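# Slide a reel fully onto the scanner glass

## Task

Take the reel that currently straddles the edge of the scanner's glass and reposition it so it rests entirely flat on the glass, with the same face up as before. It must stay there unsupported, so it does not count if only the robot is holding it in place. Release it and move the grippers away afterwards.

## Robot and tools

Robot: two arms, left_arm and right_arm, each ending in a two-finger gripper. All poses use one shared scene frame with its origin on the table surface midway between the arms: +x points out over the table, +z points up, and left_arm sits on the +y side. The arm names do not correspond to the left or right of any image. In a gripper's own frame the fingers point along +z and close along y. The reported end_effector_position is the spot between the finger pads, roughly 1 cm back from the tips. Printed positions can be somewhat wrong, especially when an arm is reaching far, and arms tend to stop a centimetre or more from the command, usually low.

Row layout (shared by move and execute_actions): 16 numbers covering both arms, always, even if one arm stays still. Order: left x, y, z, qw, qx, qy, qz, opening, then right x, y, z, qw, qx, qy, qz, opening. x, y, z is an absolute target position in metres in the scene frame; the quaternion is an absolute target orientation, w first, in the scene frame. Opening runs from -1 (closed) to +1 (fully open, 0.094 m). To hold an arm still, resend its whole pose from the latest result plus its wanted opening; to hold an orientation, repeat the same quaternion every row rather than copying drifted values from results.

execute_actions(actions): a list of up to 15 actions, run in order. Each action is a table of up to 15 rows, one row per control step of 1/30 s; if fewer than 15 rows are given, the last row repeats to fill the action. An empty list just returns the current state and images. Every step the commanded pose is limited to within 70 mm and 16 degrees of the measured one, so distant targets take several actions, and after an action the arm goes no further than its last clipped pose. If any target lies more than 0.6 m from its gripper's position along any of that gripper's axes at the start of an action, that action is rejected for both arms; if the first action fails this against the last reported state, or any action is malformed, nothing runs.

move(target, speed, blocking): target is one 16-number row of absolute poses. Each gripper travels a straight line toward its pose, both finishing together, over 0.5 to 10 s (cut off at 10 s). speed is the top path speed in m/s, 0.002 to 0.5, default 0.25; turning is capped at twice that in rad/s. Opening is applied at the start. Paths ignore obstacles and the other arm, and a gripper may lag, stray or overshoot speed, more so near full extension. Faster motion and targets set deeper past a contact produce harder impacts and pushes. blocking=false returns after 0.5 s while motion continues; then call wait or stop before sending more motion. The result adds a move: line with the ending (done, off_target, moving, held, fault), any limits (paced = pose clipped; held = a check blocked some steps, after which the arm may speed up), and each gripper's distance to its pose.

wait(seconds): 0 to 10 s; arms keep their last command; returns early if a running move ends. stop(): brakes a running move; fingers continue. zoom_image(camera, region): camera is cam_left_wrist or cam_right_wrist; region [x0, y0, x1, y1] in pixels of that 504x504 image, top-left origin, at most 504 by 504. finished_scene(scene): ends the current scene, given its number; irreversible, and the goal must already be met and stable.

Results: the state line lists left_arm and right_arm gripper poses; Hand target lines show the pose each controller is driving toward; a pose unreachable line means the clearance check altered or blocked that arm's command; FAULT lines report arm stops. grip_measured reports finger opening on the command scale (the last Joint positions value gives it in metres), with a fixed per-gripper error up to about 1 mm. To hold something, command about 0.03 below grip_measured for a firm grip, less for a light one. Pad force tops out near 50 to 62 N. Joint torques are raw drive outputs with offsets and noise, nonzero even without contact. Images from both wrist cameras (fisheye, calibrations supplied) come with each result.

Cautions: nothing may leave the table; avoid drops, slips, slams and hard shoves; do not let the arms collide or press on each other. Brief disturbances may tug a held part or nudge loose objects. Holding loads heats motors: a MOTOR HOT warning appears from 85 °C, and at 100 °C that arm goes limp until it cools. Finish by opening the gripper and lifting clear so the reel rests on its own, flat on the glass, original side up.

Each tool is called after "Emit:" as name(argument=value, ...) on one line, values as JSON.

## Session

Emit:
execute_actions(actions=[])

Scene clock: 0.00 s.
left_arm: end_effector_position=(+0.2663, +0.4887, +0.1115) grip_measured=+1.000 end_effector_quat_wxyz=(+0.026, +0.924, -0.204, +0.322) | right_arm: end_effector_position=(+0.3008, -0.4185, +0.2913) grip_measured=+1.000 end_effector_quat_wxyz=(+0.525, -0.332, +0.760, -0.189)
Joint positions: left_arm=[ 0.981  1.039  0.568 -0.792  0.591 -1.953  0.094] | right_arm=[-0.42   0.311  0.519 -0.681 -0.599 -1.038  0.094]
Joint velocities: left_arm=[-0.005 -0.024  0.002 -0.022  0.007 -0.037  0.   ] | right_arm=[-0.015  0.005  0.002 -0.002  0.037 -0.007  0.   ]
Joint torques (N m, as the arm reports them, + toward a larger angle): no reading
Motor temperatures (°C, as the motors report them): left_arm=[29 27 30 31 31 28] | right_arm=[31 30 27 29 30 31]
Hand target (left_arm): +0.272, +0.495, +0.119; +0.018, +0.922, -0.206, +0.326
Hand target (right_arm): +0.302, -0.419, +0.311; +0.534, -0.334, +0.750, -0.202

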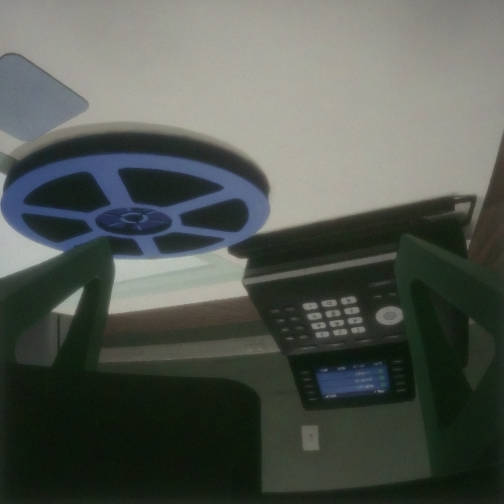

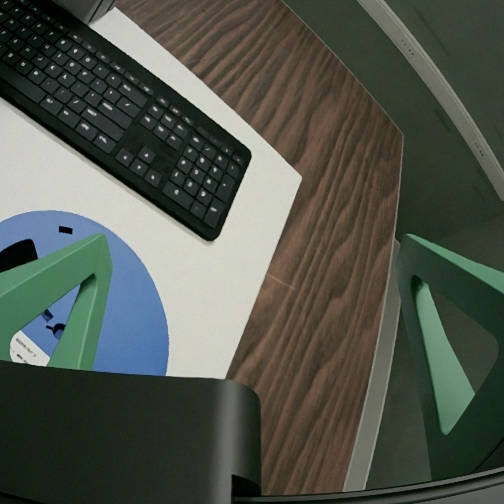

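Emit:
move(target=[0.3,0.35,0.45,0,1,0,0,1,0.3008,-0.4185,0.2913,0.525,-0.332,0.760,-0.189,1])

Scene clock: 6.03 s.
left_arm: end_effector_position=(+0.2978, +0.3522, +0.4321) grip_measured=+1.000 end_effector_quat_wxyz=(+0.058, +0.884, -0.384, +0.259) | right_arm: end_effector_position=(+0.3008, -0.4185, +0.2913) grip_measured=+1.000 end_effector_quat_wxyz=(+0.525, -0.332, +0.760, -0.189)
Joint positions: left_arm=[ 0.444  0.988  1.436 -1.683  0.427 -2.083  0.094] | right_arm=[-0.42   0.311  0.519 -0.681 -0.599 -1.038  0.094]
Joint velocities: left_arm=[-0.024 -0.005 -0.007 -0.002 -0.081 -0.022  0.   ] | right_arm=[-0.005 -0.015  0.007  0.002 -0.051 -0.037  0.   ]
Joint torques (N m, as the arm reports them, + toward a larger angle): left_arm=[-0.25 -2.07 11.14  0.    0.14 -0.26] | right_arm=[ 0.68  1.19 11.26  0.82 -0.25  0.1 ]
Motor temperatures (°C, as the motors report them): left_arm=[29 27 32 31 31 28] | right_arm=[31 30 30 29 30 31]
Hand target (left_arm): +0.298, +0.349, +0.449; +0.052, +0.881, -0.387, +0.266
Hand target (right_arm): +0.301, -0.419, +0.291; +0.525, -0.332, +0.760, -0.189
Off the commanded pose (left_arm): 0.018 m, 56 deg; orientation clipped at the last step of the last action.
Off the commanded pose (right_arm): 0.000 m, 0 deg.
joint sent to its limit (left arm) — the command would take joint 4 (wrist pitch) past its lower limit and joint 6 (wrist roll) past its lower limit, so those joints were sent only as far as their limits.
move: off_target (left_arm); limits=paced
camera_calibration (this result's frames):
cam_left_wrist: T_world_to_cam=[[0.704972, 0.702809, 0.0952579, -0.497676], [0.221058, -0.345358, 0.912064, -0.333581], [0.673905, -0.621923, -0.398829, 0.314979], [0, 0, 0, 1]] pos_world=[0.212322, 0.430459, 0.477278]

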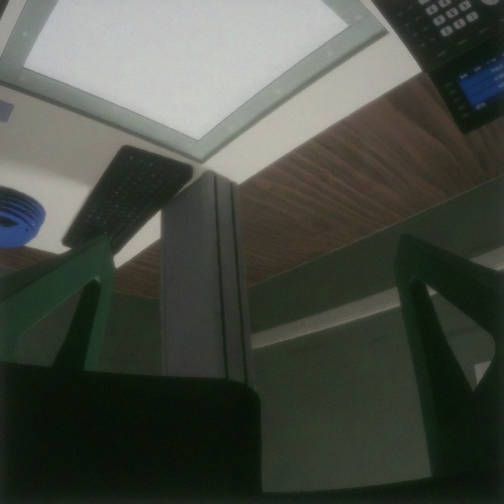

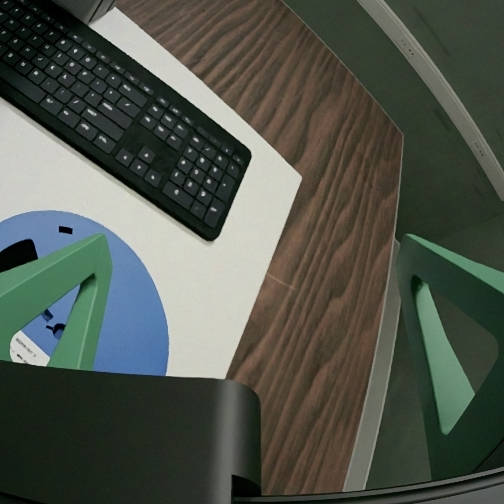

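Emit:
move(target=[0.25,0.35,0.5,0.2,0,0.98,0,1,0.3008,-0.4185,0.2913,0.525,-0.332,0.760,-0.189,1])

Scene clock: 14.13 s.
left_arm: end_effector_position=(+0.2565, +0.3532, +0.4765) grip_measured=+1.000 end_effector_quat_wxyz=(+0.259, -0.014, +0.966, +0.005) | right_arm: end_effector_position=(+0.3008, -0.4185, +0.2913) grip_measured=+1.000 end_effector_quat_wxyz=(+0.525, -0.332, +0.760, -0.189)
Joint positions: left_arm=[ 0.246  0.864  1.499 -1.683  0.041  0.074  0.094] | right_arm=[-0.42   0.311  0.519 -0.681 -0.599 -1.038  0.094]
Joint velocities: left_arm=[-0.005 -0.005 -0.007 -0.002 -0.007 -0.037  0.   ] | right_arm=[ 0.015 -0.024 -0.007  0.007  0.007  0.081  0.   ]
Joint torques (N m, as the arm reports them, + toward a larger angle): left_arm=[-0.39 -1.12 11.03  0.33 -0.05 -0.04] | right_arm=[ 0.69  1.36 11.22  0.84 -0.24  0.11]
Motor temperatures (°C, as the motors report them): left_arm=[29 28 35 31 31 28] | right_arm=[31 30 31 29 30 31]
Hand target (left_arm): +0.249, +0.350, +0.499; +0.280, -0.003, +0.960, +0.008
Hand target (right_arm): +0.301, -0.419, +0.291; +0.525, -0.332, +0.760, -0.189
Off the commanded pose (left_arm): 0.025 m, 7 deg.
Off the commanded pose (right_arm): 0.000 m, 0 deg.
joint sent to its limit (left arm) — the command would take joint 4 (wrist pitch) past its lower limit, so that joint was sent only as far as its limit.
move: off_target (left_arm)
camera_calibration (this result's frames):
cam_left_wrist: T_world_to_cam=[[0.034191, -0.999406, 0.00435988, 0.34306], [-0.994018, -0.0335533, 0.103938, 0.222058], [-0.10373, -0.00788753, -0.994574, 0.627567], [0, 0, 0, 1]] pos_world=[0.274097, 0.355257, 0.599586]

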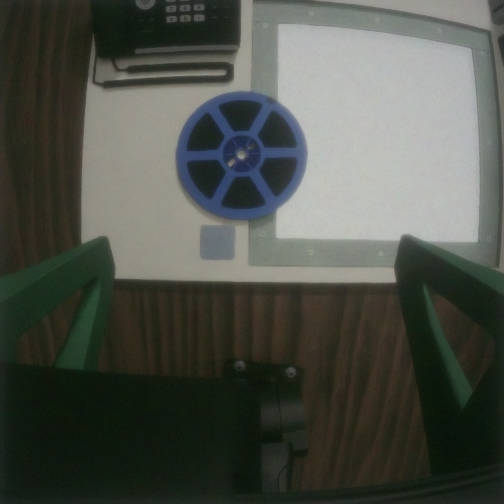

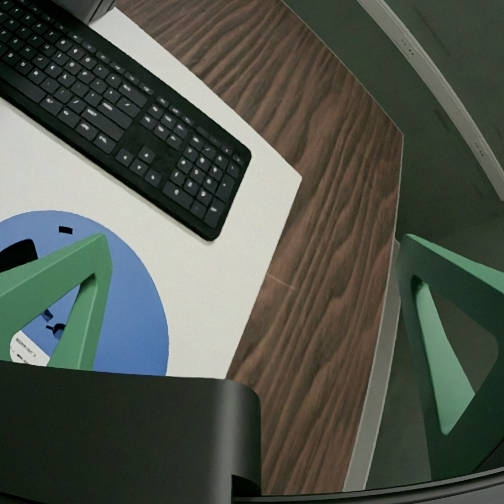

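Emit:
move(target=[0.44,0.49,0.16,0,0,1,0,-1,0.3008,-0.4185,0.2913,0.525,-0.332,0.760,-0.189,1])

Scene clock: 24.97 s.
left_arm: end_effector_position=(+0.4202, +0.4795, +0.1391) grip_measured=-0.989 end_effector_quat_wxyz=(-0.037, +0.003, +0.999, -0.013) | right_arm: end_effector_position=(+0.3008, -0.4185, +0.2913) grip_measured=+1.000 end_effector_quat_wxyz=(+0.525, -0.332, +0.760, -0.189)
Joint positions: left_arm=[ 0.472  1.607  1.281 -1.323  0.     0.345  0.001] | right_arm=[-0.42   0.311  0.519 -0.681 -0.599 -1.038  0.094]
Joint velocities: left_arm=[-0.015  0.015 -0.002 -0.012 -0.007 -0.007 -0.   ] | right_arm=[-0.015 -0.015  0.002  0.002  0.051 -0.007  0.   ]
Joint torques (N m, as the arm reports them, + toward a larger angle): left_arm=[  1.04 -13.29  10.93   0.82   0.02  -0.02] | right_arm=[ 0.61  1.11 11.23  0.85 -0.25  0.11]
Motor temperatures (°C, as the motors report them): left_arm=[29 28 37 31 31 28] | right_arm=[31 30 31 29 30 31]
Hand target (left_arm): +0.440, +0.491, +0.161; -0.001, +0.003, +1.000, +0.000
Hand target (right_arm): +0.301, -0.419, +0.291; +0.525, -0.332, +0.760, -0.189
Off the commanded pose (left_arm): 0.031 m, 5 deg.
Off the commanded pose (right_arm): 0.000 m, 0 deg.
move: off_target (left_arm)
camera_calibration (this result's frames):
cam_left_wrist: T_world_to_cam=[[0.00250675, -0.999568, 0.0293004, 0.475049], [-0.762982, 0.0170285, 0.646195, 0.22731], [-0.646415, -0.0239755, -0.76261, 0.51352], [0, 0, 0, 1]] pos_world=[0.50419, 0.483285, 0.230809]

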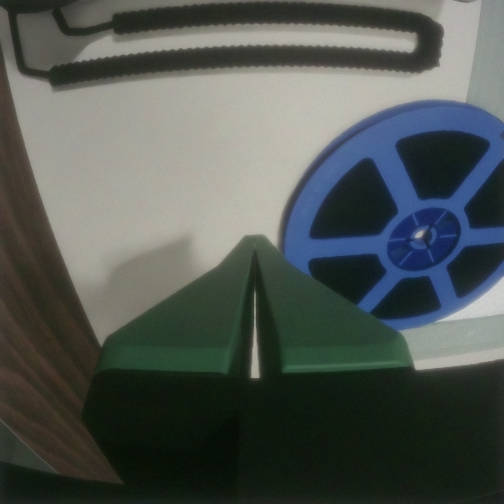

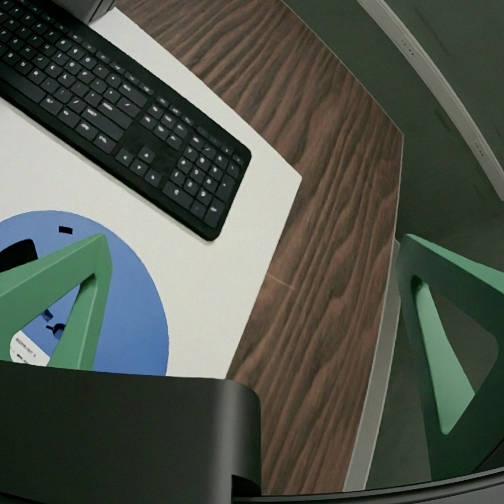

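Descend slowly.

Emit:
move(target=[0.45,0.5,0.09,0,0,1,0,-1,0.3008,-0.4185,0.2913,0.525,-0.332,0.760,-0.189,1], speed=0.05)

Scene clock: 28.93 s.
left_arm: end_effector_position=(+0.4532, +0.4958, +0.1049) grip_measured=-0.989 end_effector_quat_wxyz=(+0.008, +0.000, +1.000, +0.003) | right_arm: end_effector_position=(+0.3008, -0.4185, +0.2913) grip_measured=+1.000 end_effector_quat_wxyz=(+0.525, -0.332, +0.760, -0.189)
Joint positions: left_arm=[ 0.481  1.671  1.268 -1.152  0.     0.349  0.001] | right_arm=[-0.42   0.311  0.519 -0.681 -0.599 -1.038  0.094]
Joint velocities: left_arm=[-0.015  0.005  0.002 -0.027 -0.022  0.007 -0.   ] | right_arm=[ 0.005 -0.015 -0.002  0.002  0.007 -0.037  0.   ]
Joint torques (N m, as the arm reports them, + toward a larger angle): left_arm=[  1.01 -12.74   6.57   0.94   0.07  -0.05] | right_arm=[ 0.67  0.9  11.25  0.82 -0.25  0.11]
Motor temperatures (°C, as the motors report them): left_arm=[29 28 37 31 31 28] | right_arm=[31 30 32 29 30 31]
Hand target (left_arm): +0.450, +0.500, +0.090; -0.000, -0.000, +1.000, +0.000
Hand target (right_arm): +0.301, -0.419, +0.291; +0.525, -0.332, +0.760, -0.189
Off the commanded pose (left_arm): 0.016 m, 1 deg.
Off the commanded pose (right_arm): 0.000 m, 0 deg.
move: off_target (left_arm)
camera_calibration (this result's frames):
cam_left_wrist: T_world_to_cam=[[0.0062514, -0.999978, -0.00214208, 0.494099], [-0.817493, -0.00634424, 0.575904, 0.317939], [-0.575905, -0.00184907, -0.817514, 0.471957], [0, 0, 0, 1]] pos_world=[0.528626, 0.496978, 0.203788]

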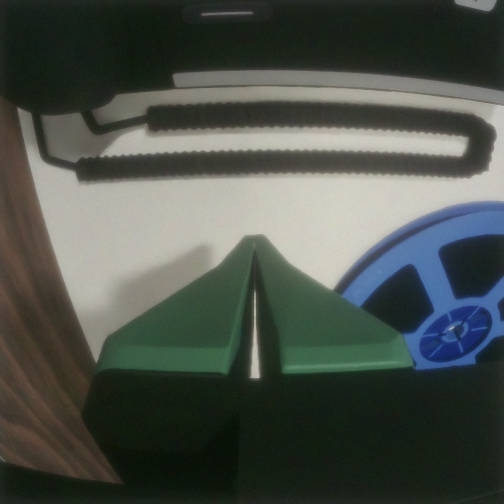

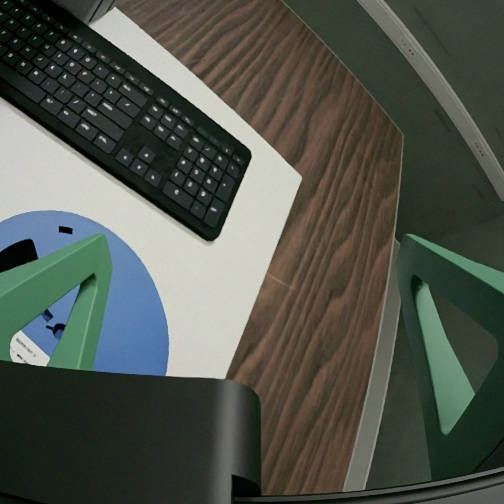

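Emit:
move(target=[0.45,0.5,0.115,0,0,1,0,-1,0.3008,-0.4185,0.2913,0.525,-0.332,0.760,-0.189,1], speed=0.05)

Emit:
move(target=[0.45,0.3,0.115,0,0,1,0,-1,0.3008,-0.4185,0.2913,0.525,-0.332,0.760,-0.189,1], speed=0.05)

Scene clock: 35.23 s.
left_arm: end_effector_position=(+0.4474, +0.4937, +0.1049) grip_measured=-0.989 end_effector_quat_wxyz=(-0.004, +0.001, +1.000, -0.002) | right_arm: end_effector_position=(+0.3008, -0.4185, +0.2913) grip_measured=+1.000 end_effector_quat_wxyz=(+0.525, -0.332, +0.760, -0.189)
Joint positions: left_arm=[ 0.481  1.671  1.268 -1.177  0.     0.35   0.001] | right_arm=[-0.42   0.311  0.519 -0.681 -0.599 -1.038  0.094]
Joint velocities: left_arm=[ 0.005 -0.005 -0.017 -0.027 -0.037  0.007  0.001] | right_arm=[-0.015 -0.005 -0.002 -0.022 -0.037 -0.037  0.   ]
Joint torques (N m, as the arm reports them, + toward a larger angle): left_arm=[  1.52 -14.87   8.82  -0.76   0.06  -0.08] | right_arm=[ 0.71  1.14 11.27  0.76 -0.26  0.12]
Motor temperatures (°C, as the motors report them): left_arm=[29 28 36 31 31 28] | right_arm=[31 30 32 29 30 31]
Hand target (left_arm): +0.450, +0.500, +0.115; +0.000, +0.000, +1.000, +0.000
Hand target (right_arm): +0.301, -0.419, +0.291; +0.525, -0.332, +0.760, -0.189
Off the commanded pose (left_arm): 0.012 m, 1 deg.
Off the commanded pose (right_arm): 0.000 m, 0 deg.
move: off_target (left_arm)
camera_calibration (this result's frames):
cam_left_wrist: T_world_to_cam=[[0.00553789, -0.999965, 0.00632445, 0.491443], [-0.803641, -0.000686734, 0.595114, 0.302174], [-0.595089, -0.00837826, -0.803616, 0.478938], [0, 0, 0, 1]] pos_world=[0.525129, 0.495646, 0.201946]

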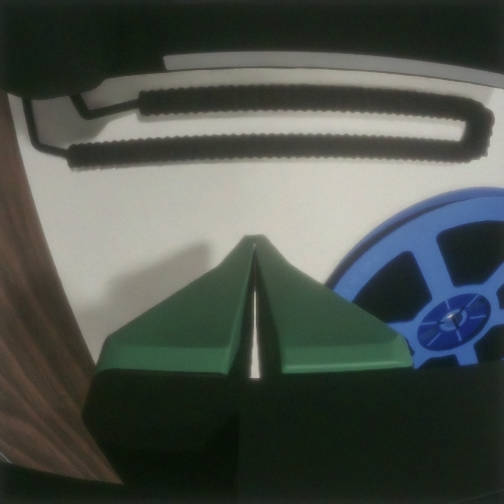

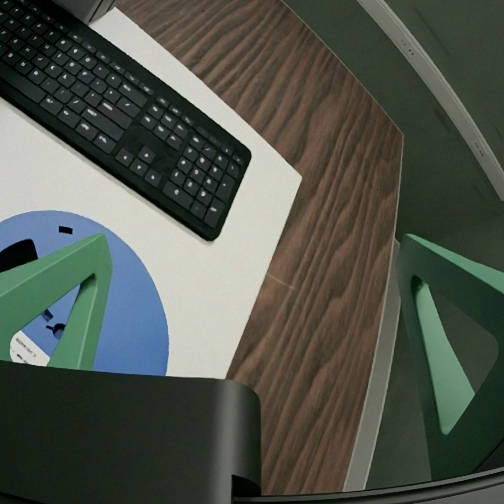

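Scene clock: 39.43 s.
left_arm: end_effector_position=(+0.4542, +0.3021, +0.1138) grip_measured=-0.989 end_effector_quat_wxyz=(-0.000, +0.002, +1.000, -0.000) | right_arm: end_effector_position=(+0.3008, -0.4185, +0.2913) grip_measured=+1.000 end_effector_quat_wxyz=(+0.525, -0.332, +0.760, -0.189)
Joint positions: left_arm=[ 0.069  1.606  1.212 -1.177  0.    -0.059  0.001] | right_arm=[-0.42   0.311  0.519 -0.681 -0.599 -1.038  0.094]
Joint velocities: left_arm=[-0.015 -0.005 -0.002 -0.002 -0.051 -0.007  0.   ] | right_arm=[ 0.005  0.005  0.002  0.002 -0.037 -0.081  0.   ]
Joint torques (N m, as the arm reports them, + toward a larger angle): left_arm=[  0.22 -13.86   6.92   0.45  -0.02  -0.23] | right_arm=[ 0.58  1.16 11.22  0.8  -0.25  0.11]
Motor temperatures (°C, as the motors report them): left_arm=[29 29 35 31 31 28] | right_arm=[31 30 32 29 30 31]
Hand target (left_arm): +0.452, +0.299, +0.115; +0.002, -0.000, +1.000, +0.000
Hand target (right_arm): +0.301, -0.419, +0.291; +0.525, -0.332, +0.760, -0.189
Off the commanded pose (left_arm): 0.005 m, 0 deg.
Off the commanded pose (right_arm): 0.000 m, 0 deg.
move: done
camera_calibration (this result's frames):
cam_left_wrist: T_world_to_cam=[[0.00244802, -0.999992, 0.00321651, 0.301518], [-0.808176, -0.000084095, 0.588942, 0.304779], [-0.588936, -0.00404124, -0.808169, 0.485024], [0, 0, 0, 1]] pos_world=[0.531225, 0.303501, 0.211515]

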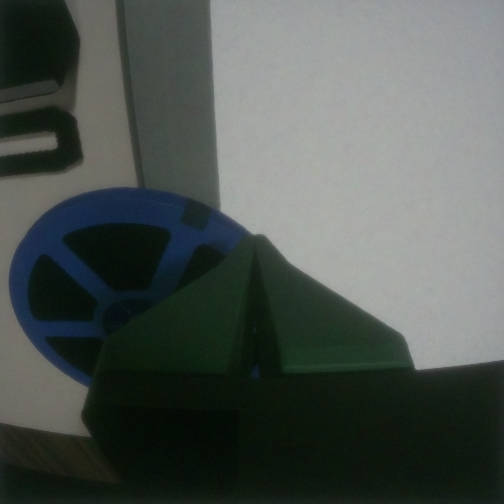

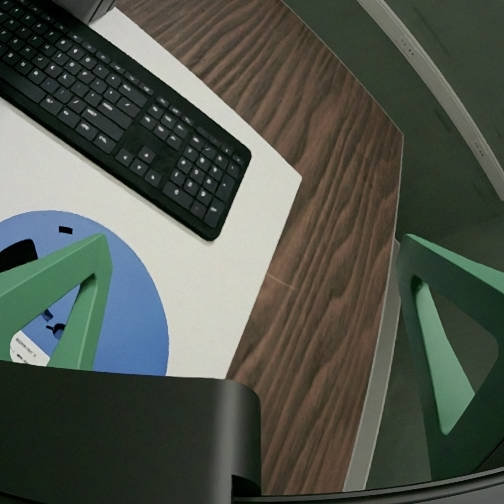

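Emit:
move(target=[0.25,0.35,0.5,0.2,0,0.98,0,-1,0.3008,-0.4185,0.2913,0.525,-0.332,0.760,-0.189,1])

Scene clock: 47.40 s.
left_arm: end_effector_position=(+0.2495, +0.3468, +0.4878) grip_measured=-0.989 end_effector_quat_wxyz=(+0.277, -0.005, +0.961, +0.007) | right_arm: end_effector_position=(+0.3008, -0.4185, +0.2913) grip_measured=+1.000 end_effector_quat_wxyz=(+0.525, -0.332, +0.760, -0.189)
Joint positions: left_arm=[ 0.216  0.843  1.514 -1.682  0.029  0.065  0.001] | right_arm=[-0.42   0.311  0.519 -0.681 -0.599 -1.038  0.094]
Joint velocities: left_arm=[ 0.005  0.005  0.002 -0.002  0.022  0.022 -0.   ] | right_arm=[-0.015 -0.005  0.007 -0.002  0.007 -0.066  0.   ]
Joint torques (N m, as the arm reports them, + toward a larger angle): left_arm=[ 1.76  0.35  9.62  0.62  0.16 -0.02] | right_arm=[ 0.59  1.03 11.27  0.79 -0.26  0.1 ]
Motor temperatures (°C, as the motors report them): left_arm=[29 29 36 31 31 28] | right_arm=[31 30 32 29 30 31]
Hand target (left_arm): +0.246, +0.349, +0.499; +0.282, -0.005, +0.959, +0.008
Hand target (right_arm): +0.301, -0.419, +0.291; +0.525, -0.332, +0.760, -0.189
Off the commanded pose (left_arm): 0.013 m, 9 deg.
Off the commanded pose (right_arm): 0.000 m, 0 deg.
joint sent to its limit (left arm) — the command would take joint 4 (wrist pitch) past its lower limit, so that joint was sent only as far as its limit.
move: off_target (left_arm)
camera_calibration (this result's frames):
cam_left_wrist: T_world_to_cam=[[0.0179891, -0.999831, -0.00370732, 0.34503], [-0.997527, -0.0181993, 0.067883, 0.226825], [-0.0679391, 0.002477, -0.997686, 0.627072], [0, 0, 0, 1]] pos_world=[0.26266, 0.347546, 0.611503]

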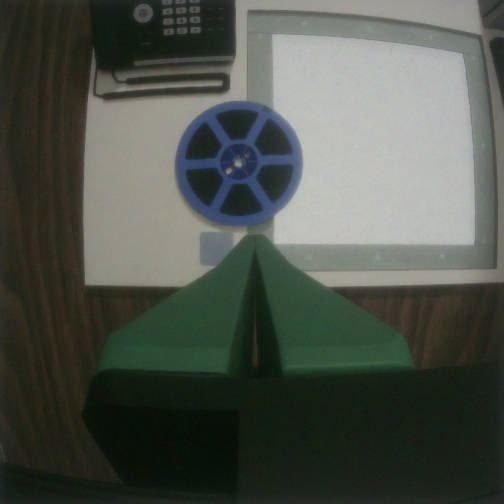

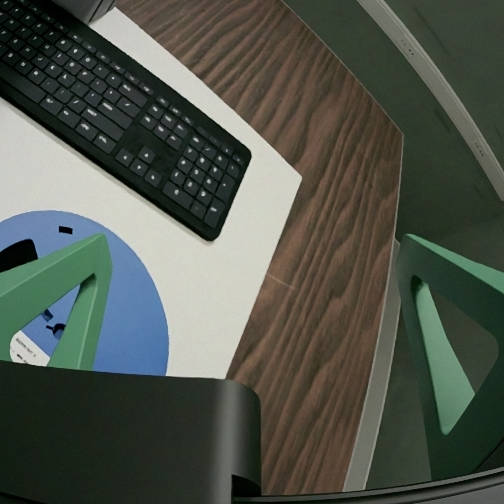

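Emit:
move(target=[0.44,0.48,0.12,0,0,1,0,-1,0.3008,-0.4185,0.2913,0.525,-0.332,0.760,-0.189,1])

Emit:
move(target=[0.44,0.48,0.095,0,0,1,0,-1,0.3008,-0.4185,0.2913,0.525,-0.332,0.760,-0.189,1], speed=0.05)

Emit:
move(target=[0.44,0.3,0.095,0,0,1,0,-1,0.3008,-0.4185,0.2913,0.525,-0.332,0.760,-0.189,1], speed=0.05)

Scene clock: 58.07 s.
left_arm: end_effector_position=(+0.4191, +0.4694, +0.1003) grip_measured=-0.989 end_effector_quat_wxyz=(-0.037, +0.003, +0.999, -0.013) | right_arm: end_effector_position=(+0.3008, -0.4185, +0.2913) grip_measured=+1.000 end_effector_quat_wxyz=(+0.525, -0.332, +0.760, -0.189)
Joint positions: left_arm=[ 0.451  1.634  1.205 -1.22   0.     0.325  0.001] | right_arm=[-0.42   0.311  0.519 -0.681 -0.599 -1.038  0.094]
Joint velocities: left_arm=[-0.005 -0.005 -0.007  0.002  0.051 -0.081 -0.   ] | right_arm=[ 0.005  0.005 -0.002  0.002  0.037 -0.022  0.   ]
Joint torques (N m, as the arm reports them, + toward a larger angle): left_arm=[  1.45 -14.08  10.74   0.69  -0.03  -0.11] | right_arm=[ 0.52  1.01 11.23  0.88 -0.24  0.11]
Motor temperatures (°C, as the motors report them): left_arm=[29 28 36 31 31 28] | right_arm=[31 30 33 29 30 31]
Hand target (left_arm): +0.441, +0.481, +0.121; -0.002, +0.003, +1.000, +0.000
Hand target (right_arm): +0.301, -0.419, +0.291; +0.525, -0.332, +0.760, -0.189
Off the commanded pose (left_arm): 0.031 m, 4 deg.
Off the commanded pose (right_arm): 0.000 m, 0 deg.
move: off_target (left_arm)
camera_calibration (this result's frames):
cam_left_wrist: T_world_to_cam=[[0.0016875, -0.999615, 0.0277104, 0.466661], [-0.762871, 0.0166293, 0.646337, 0.251771], [-0.646548, -0.0222301, -0.762549, 0.482216], [0, 0, 0, 1]] pos_world=[0.503057, 0.473014, 0.192053]

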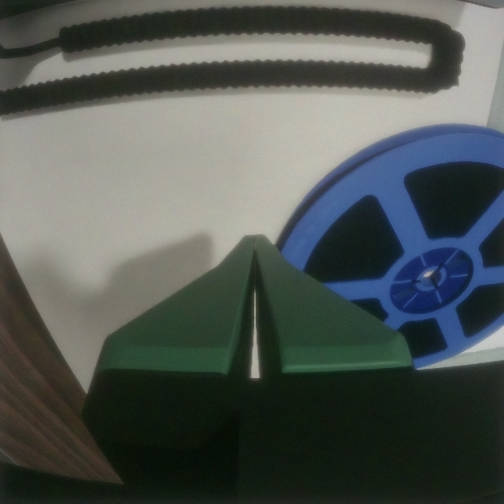

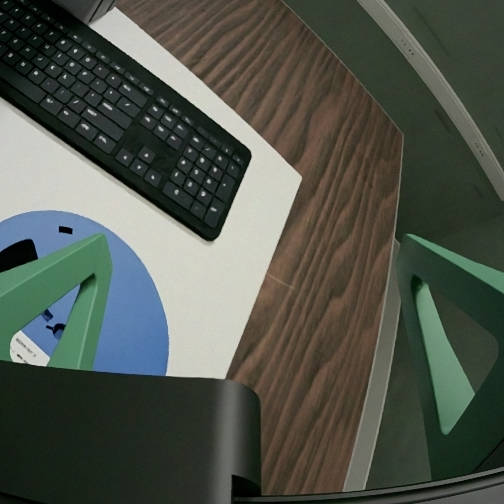

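Scene clock: 59.13 s.
left_arm: end_effector_position=(+0.4350, +0.4747, +0.0996) grip_measured=-0.989 end_effector_quat_wxyz=(-0.005, +0.003, +1.000, -0.002) | right_arm: end_effector_position=(+0.3008, -0.4185, +0.2913) grip_measured=+1.000 end_effector_quat_wxyz=(+0.525, -0.332, +0.760, -0.189)
Joint positions: left_arm=[ 0.451  1.634  1.205 -1.152  0.     0.325  0.001] | right_arm=[-0.42   0.311  0.519 -0.681 -0.599 -1.038  0.094]
Joint velocities: left_arm=[ 0.005 -0.005  0.002  0.012 -0.022 -0.007 -0.001] | right_arm=[ 0.005 -0.015 -0.007  0.002  0.037 -0.037  0.   ]
Joint torques (N m, as the arm reports them, + toward a larger angle): left_arm=[  1.63 -12.09   7.58   0.74   0.09  -0.16] | right_arm=[ 0.86  1.02 11.26  0.84 -0.26  0.12]
Motor temperatures (°C, as the motors report them): left_arm=[29 28 36 31 31 28] | right_arm=[31 30 33 29 30 31]
Hand target (left_arm): +0.440, +0.480, +0.095; -0.000, -0.000, +1.000, +0.000
Hand target (right_arm): +0.301, -0.419, +0.291; +0.525, -0.332, +0.760, -0.189
Off the commanded pose (left_arm): 0.009 m, 1 deg.
Off the commanded pose (right_arm): 0.000 m, 0 deg.
move: done
camera_calibration (this result's frames):
cam_left_wrist: T_world_to_cam=[[0.000582839, -0.99998, 0.00635245, 0.474697], [-0.803153, 0.00331652, 0.595764, 0.293196], [-0.595773, -0.00544922, -0.803134, 0.466043], [0, 0, 0, 1]] pos_world=[0.51286, 0.476254, 0.196604]

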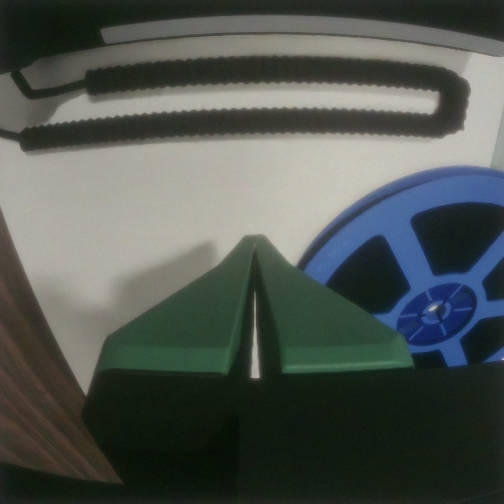

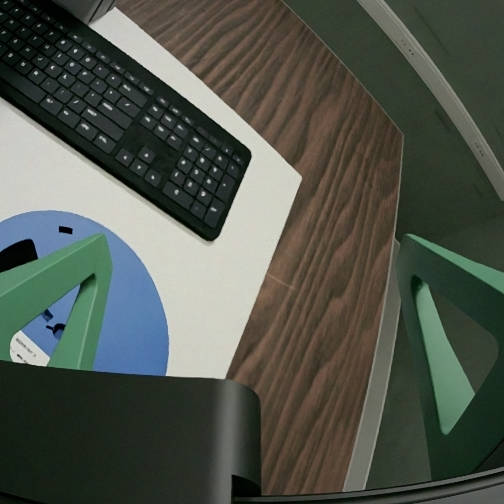

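Scene clock: 62.97 s.
left_arm: end_effector_position=(+0.4418, +0.3022, +0.0967) grip_measured=-0.989 end_effector_quat_wxyz=(-0.004, +0.002, +1.000, +0.000) | right_arm: end_effector_position=(+0.3008, -0.4185, +0.2913) grip_measured=+1.000 end_effector_quat_wxyz=(+0.525, -0.332, +0.760, -0.189)
Joint positions: left_arm=[ 0.068  1.6    1.154 -1.134  0.    -0.06   0.001] | right_arm=[-0.42   0.311  0.519 -0.681 -0.599 -1.038  0.094]
Joint velocities: left_arm=[-0.005  0.005 -0.002 -0.002 -0.037 -0.051 -0.001] | right_arm=[-0.015  0.005 -0.012 -0.002  0.007 -0.007  0.   ]
Joint torques (N m, as the arm reports them, + toward a larger angle): left_arm=[  0.18 -13.13   6.49   0.98   0.02  -0.28] | right_arm=[ 0.6   1.22 11.21  0.78 -0.24  0.1 ]
Motor temperatures (°C, as the motors report them): left_arm=[29 29 36 31 31 28] | right_arm=[31 30 33 29 30 31]
Hand target (left_arm): +0.442, +0.299, +0.095; +0.002, -0.000, +1.000, -0.000
Hand target (right_arm): +0.301, -0.419, +0.291; +0.525, -0.332, +0.760, -0.189
Off the commanded pose (left_arm): 0.003 m, 1 deg.
Off the commanded pose (right_arm): 0.000 m, 0 deg.
move: done
camera_calibration (this result's frames):
cam_left_wrist: T_world_to_cam=[[0.00247055, -0.999993, 0.00270426, 0.301747], [-0.803668, -0.000376263, 0.595078, 0.302367], [-0.595073, -0.0036435, -0.803663, 0.466041], [0, 0, 0, 1]] pos_world=[0.519586, 0.303557, 0.193792]

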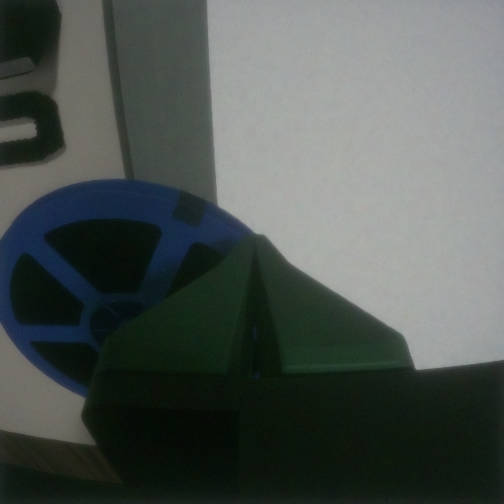

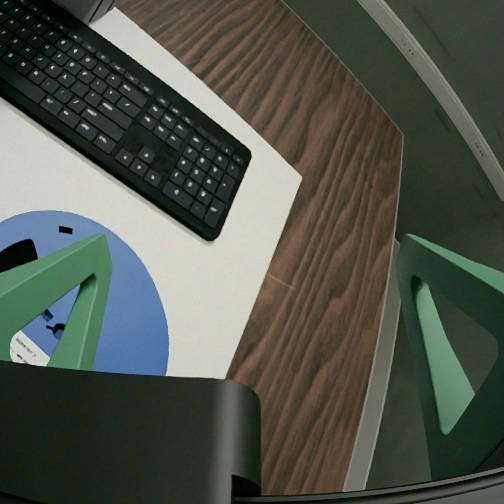

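Emit:
move(target=[0.44,0.25,0.03,0,0,1,0,-1,0.3008,-0.4185,0.2913,0.525,-0.332,0.760,-0.189,1], speed=0.04)

Scene clock: 71.57 s.
left_arm: end_effector_position=(+0.4449, +0.2530, +0.0434) grip_measured=-0.989 end_effector_quat_wxyz=(+0.008, +0.001, +1.000, -0.002) | right_arm: end_effector_position=(+0.3008, -0.4185, +0.2913) grip_measured=+1.000 end_effector_quat_wxyz=(+0.525, -0.332, +0.760, -0.189)
Joint positions: left_arm=[-0.041  1.677  1.093 -0.97   0.    -0.172  0.001] | right_arm=[-0.42   0.311  0.519 -0.681 -0.599 -1.038  0.094]
Joint velocities: left_arm=[-0.015 -0.005  0.002  0.007 -0.022  0.022 -0.   ] | right_arm=[ 0.005  0.005 -0.017 -0.012 -0.022 -0.037  0.   ]
Joint torques (N m, as the arm reports them, + toward a larger angle): left_arm=[ -0.11 -11.22   5.89   1.18  -0.02  -0.24] | right_arm=[ 0.62  1.1  11.22  0.81 -0.26  0.12]
Motor temperatures (°C, as the motors report them): left_arm=[29 29 35 31 31 28] | right_arm=[31 30 33 29 30 31]
Hand target (left_arm): +0.441, +0.250, +0.030; +0.001, +0.000, +1.000, -0.000
Hand target (right_arm): +0.301, -0.419, +0.291; +0.525, -0.332, +0.760, -0.189
Off the commanded pose (left_arm): 0.015 m, 1 deg.
Off the commanded pose (right_arm): 0.000 m, 0 deg.
move: off_target (left_arm)
camera_calibration (this result's frames):
cam_left_wrist: T_world_to_cam=[[0.00541895, -0.999966, 0.0062376, 0.251213], [-0.818206, -0.000847705, 0.574924, 0.344056], [-0.574899, -0.00821913, -0.818183, 0.417661], [0, 0, 0, 1]] pos_world=[0.520261, 0.254929, 0.14235]

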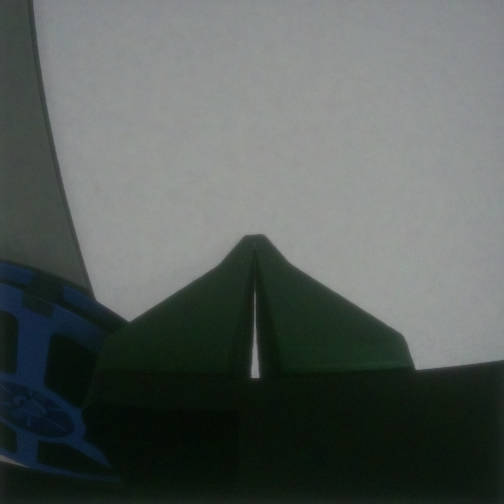

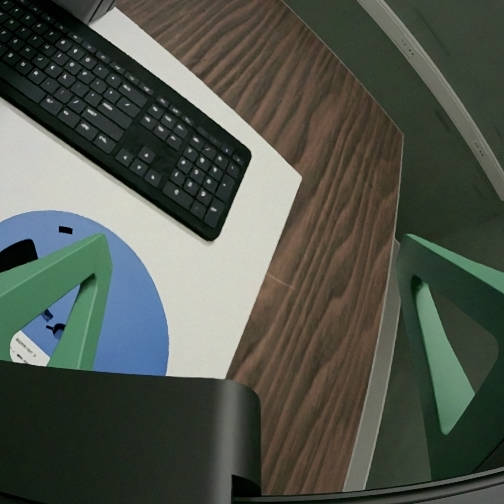

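Emit:
move(target=[0.42,0.3,0.12,0,0,1,0,-1,0.3008,-0.4185,0.2913,0.525,-0.332,0.760,-0.189,1])

Emit:
move(target=[0.42,0.5,0.12,0,0,1,0,-1,0.3008,-0.4185,0.2913,0.525,-0.332,0.760,-0.189,1])

Emit:
move(target=[0.42,0.5,0.03,0,0,1,0,-1,0.3008,-0.4185,0.2913,0.525,-0.332,0.760,-0.189,1], speed=0.05)

Emit:
move(target=[0.42,0.3,0.03,0,0,1,0,-1,0.3008,-0.4185,0.2913,0.525,-0.332,0.760,-0.189,1], speed=0.05)

Scene clock: 80.50 s.
left_arm: end_effector_position=(+0.4127, +0.3007, +0.1177) grip_measured=-0.989 end_effector_quat_wxyz=(+0.004, -0.006, +1.000, -0.001) | right_arm: end_effector_position=(+0.3008, -0.4185, +0.2913) grip_measured=+1.000 end_effector_quat_wxyz=(+0.525, -0.332, +0.760, -0.189)
Joint positions: left_arm=[ 0.06   1.495  1.093 -1.161  0.    -0.084  0.001] | right_arm=[-0.42   0.311  0.519 -0.681 -0.599 -1.038  0.094]
Joint velocities: left_arm=[-0.005 -0.005 -0.002  0.002 -0.007  0.066 -0.   ] | right_arm=[-0.005 -0.005  0.012  0.007  0.037 -0.037  0.   ]
Joint torques (N m, as the arm reports them, + toward a larger angle): left_arm=[  0.7  -10.07   9.18  -0.45  -0.04   0.  ] | right_arm=[ 0.74  1.12 11.23  0.8  -0.25  0.1 ]
Motor temperatures (°C, as the motors report them): left_arm=[29 29 35 31 31 28] | right_arm=[31 30 33 29 30 31]
Hand target (left_arm): +0.419, +0.300, +0.120; -0.000, +0.000, +1.000, +0.000
Hand target (right_arm): +0.301, -0.419, +0.291; +0.525, -0.332, +0.760, -0.189
Off the commanded pose (left_arm): 0.008 m, 1 deg.
Off the commanded pose (right_arm): 0.000 m, 0 deg.
move: done
camera_calibration (this result's frames):
cam_left_wrist: T_world_to_cam=[[0.0184389, -0.999822, 0.003959, 0.293528], [-0.812966, -0.0126877, 0.582173, 0.275531], [-0.58202, -0.0139532, -0.813055, 0.464441], [0, 0, 0, 1]] pos_world=[0.488899, 0.303452, 0.216047]

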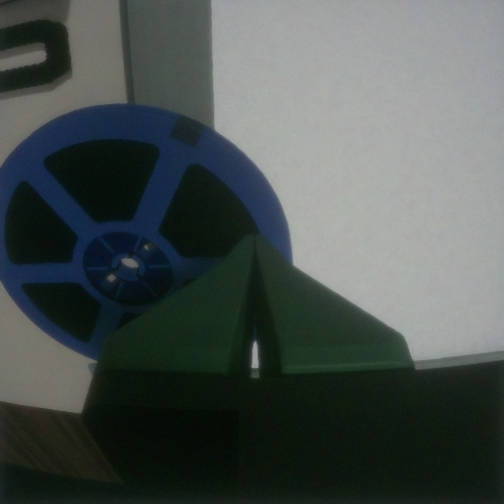

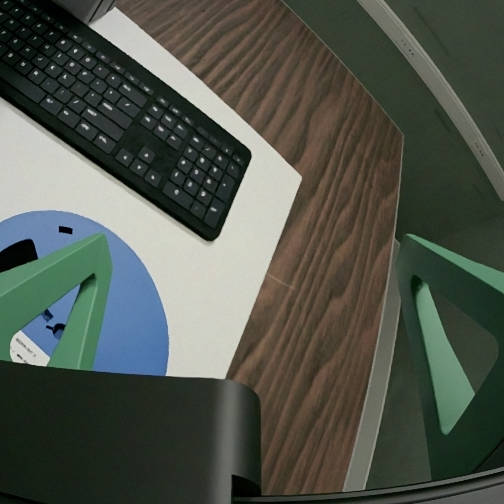

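Scene clock: 81.87 s.
left_arm: end_effector_position=(+0.4010, +0.4974, +0.1086) grip_measured=-0.989 end_effector_quat_wxyz=(-0.011, -0.009, +1.000, -0.003) | right_arm: end_effector_position=(+0.3008, -0.4185, +0.2913) grip_measured=+1.000 end_effector_quat_wxyz=(+0.525, -0.332, +0.760, -0.189)
Joint positions: left_arm=[ 0.524  1.573  1.157 -1.176 -0.003  0.373  0.001] | right_arm=[-0.42   0.311  0.519 -0.681 -0.599 -1.038  0.094]
Joint velocities: left_arm=[-0.005  0.005  0.002 -0.002 -0.066 -0.022  0.   ] | right_arm=[ 0.005  0.005 -0.002 -0.012  0.007 -0.007  0.   ]
Joint torques (N m, as the arm reports them, + toward a larger angle): left_arm=[  0.25 -10.48  10.77  -0.52   0.12  -0.08] | right_arm=[ 0.57  1.04 11.26  0.8  -0.25  0.12]
Motor temperatures (°C, as the motors report them): left_arm=[29 29 35 31 31 28] | right_arm=[31 30 33 29 30 31]
Hand target (left_arm): +0.417, +0.501, +0.120; -0.002, -0.000, +1.000, +0.000
Hand target (right_arm): +0.301, -0.419, +0.291; +0.525, -0.332, +0.760, -0.189
Off the commanded pose (left_arm): 0.022 m, 2 deg.
Off the commanded pose (right_arm): 0.000 m, 0 deg.
move: off_target (left_arm)
camera_calibration (this result's frames):
cam_left_wrist: T_world_to_cam=[[0.0257958, -0.999636, 0.00795724, 0.48691], [-0.795532, -0.0157074, 0.605708, 0.265779], [-0.605362, -0.021955, -0.795647, 0.464437], [0, 0, 0, 1]] pos_world=[0.480028, 0.501104, 0.20467]

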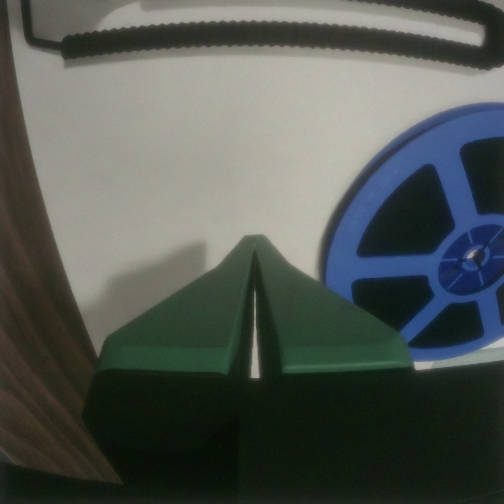

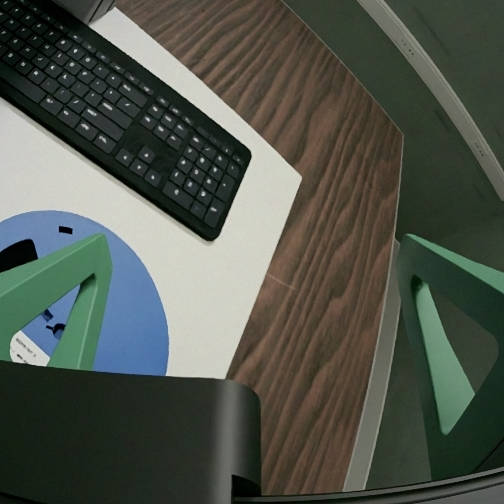

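Scene clock: 83.80 s.
left_arm: end_effector_position=(+0.4219, +0.5059, +0.0432) grip_measured=-0.989 end_effector_quat_wxyz=(+0.007, -0.009, +1.000, +0.004) | right_arm: end_effector_position=(+0.3008, -0.4185, +0.2913) grip_measured=+1.000 end_effector_quat_wxyz=(+0.525, -0.332, +0.760, -0.189)
Joint positions: left_arm=[ 0.524  1.688  1.108 -0.974 -0.002  0.374  0.001] | right_arm=[-0.42   0.311  0.519 -0.681 -0.599 -1.038  0.094]
Joint velocities: left_arm=[ 0.005 -0.005 -0.002 -0.002  0.007 -0.007 -0.001] | right_arm=[-0.005  0.005 -0.007 -0.017 -0.022 -0.007  0.   ]
Joint torques (N m, as the arm reports them, + toward a larger angle): left_arm=[ -0.28 -11.71   5.8    1.18   0.13  -0.1 ] | right_arm=[ 0.82  1.2  11.22  0.81 -0.25  0.11]
Motor temperatures (°C, as the motors report them): left_arm=[29 29 35 31 31 28] | right_arm=[31 30 33 29 30 31]
Hand target (left_arm): +0.420, +0.500, +0.030; -0.000, -0.000, +1.000, -0.000
Hand target (right_arm): +0.301, -0.419, +0.291; +0.525, -0.332, +0.760, -0.189
Off the commanded pose (left_arm): 0.015 m, 1 deg.
Off the commanded pose (right_arm): 0.000 m, 0 deg.
move: off_target (left_arm)
camera_calibration (this result's frames):
cam_left_wrist: T_world_to_cam=[[0.0249829, -0.999675, -0.00500482, 0.496287], [-0.816565, -0.0232944, 0.576784, 0.336085], [-0.576713, -0.0103229, -0.816882, 0.408125], [0, 0, 0, 1]] pos_world=[0.497407, 0.508168, 0.142025]

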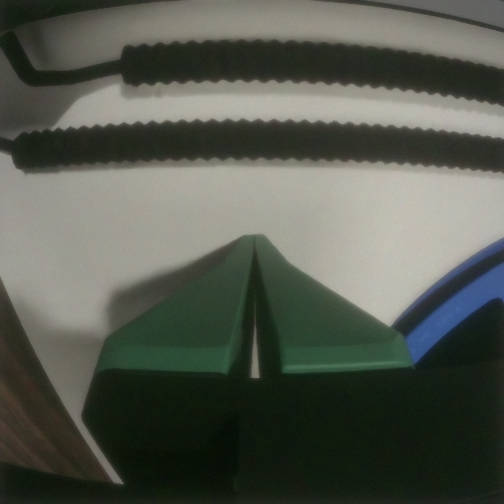

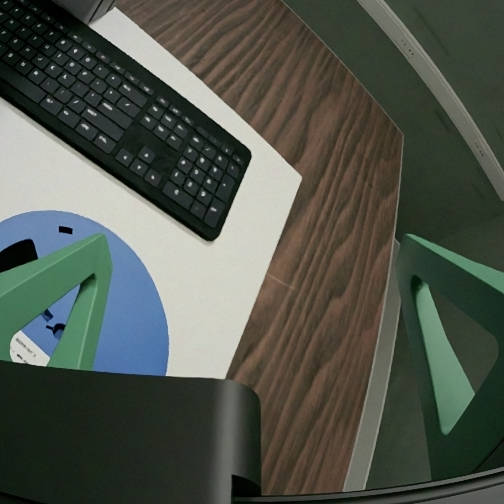

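Scene clock: 88.27 s.
left_arm: end_effector_position=(+0.4299, +0.3035, +0.0425) grip_measured=-0.989 end_effector_quat_wxyz=(+0.011, +0.001, +1.000, +0.002) | right_arm: end_effector_position=(+0.3008, -0.4185, +0.2913) grip_measured=+1.000 end_effector_quat_wxyz=(+0.525, -0.332, +0.760, -0.189)
Joint positions: left_arm=[ 0.067  1.627  1.025 -0.946 -0.004 -0.064  0.001] | right_arm=[-0.42   0.311  0.519 -0.681 -0.599 -1.038  0.094]
Joint velocities: left_arm=[-0.005 -0.005  0.032  0.007 -0.007 -0.037 -0.001] | right_arm=[-0.005 -0.015  0.012  0.002  0.051 -0.037  0.   ]
Joint torques (N m, as the arm reports them, + toward a larger angle): left_arm=[  0.01 -11.65   5.18   0.9    0.23  -0.29] | right_arm=[ 0.79  1.46 11.24  0.79 -0.24  0.11]
Motor temperatures (°C, as the motors report them): left_arm=[29 29 35 31 31 28] | right_arm=[31 30 33 29 30 31]
Hand target (left_arm): +0.422, +0.299, +0.030; +0.002, +0.000, +1.000, +0.000
Hand target (right_arm): +0.301, -0.419, +0.291; +0.525, -0.332, +0.760, -0.189
Off the commanded pose (left_arm): 0.016 m, 1 deg.
Off the commanded pose (right_arm): 0.000 m, 0 deg.
move: off_target (left_arm)
camera_calibration (this result's frames):
cam_left_wrist: T_world_to_cam=[[0.00513553, -0.999987, -0.0000960027, 0.302188], [-0.821812, -0.00427519, 0.569743, 0.335136], [-0.569736, -0.00284703, -0.821823, 0.40503], [0, 0, 0, 1]] pos_world=[0.504627, 0.30477, 0.141951]

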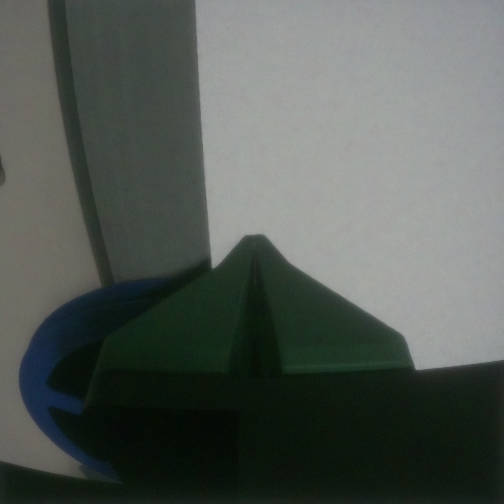

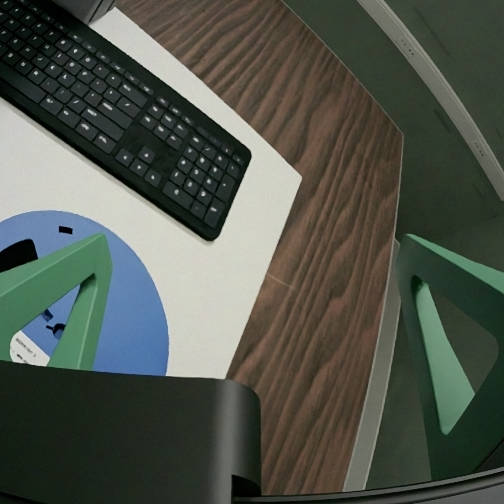

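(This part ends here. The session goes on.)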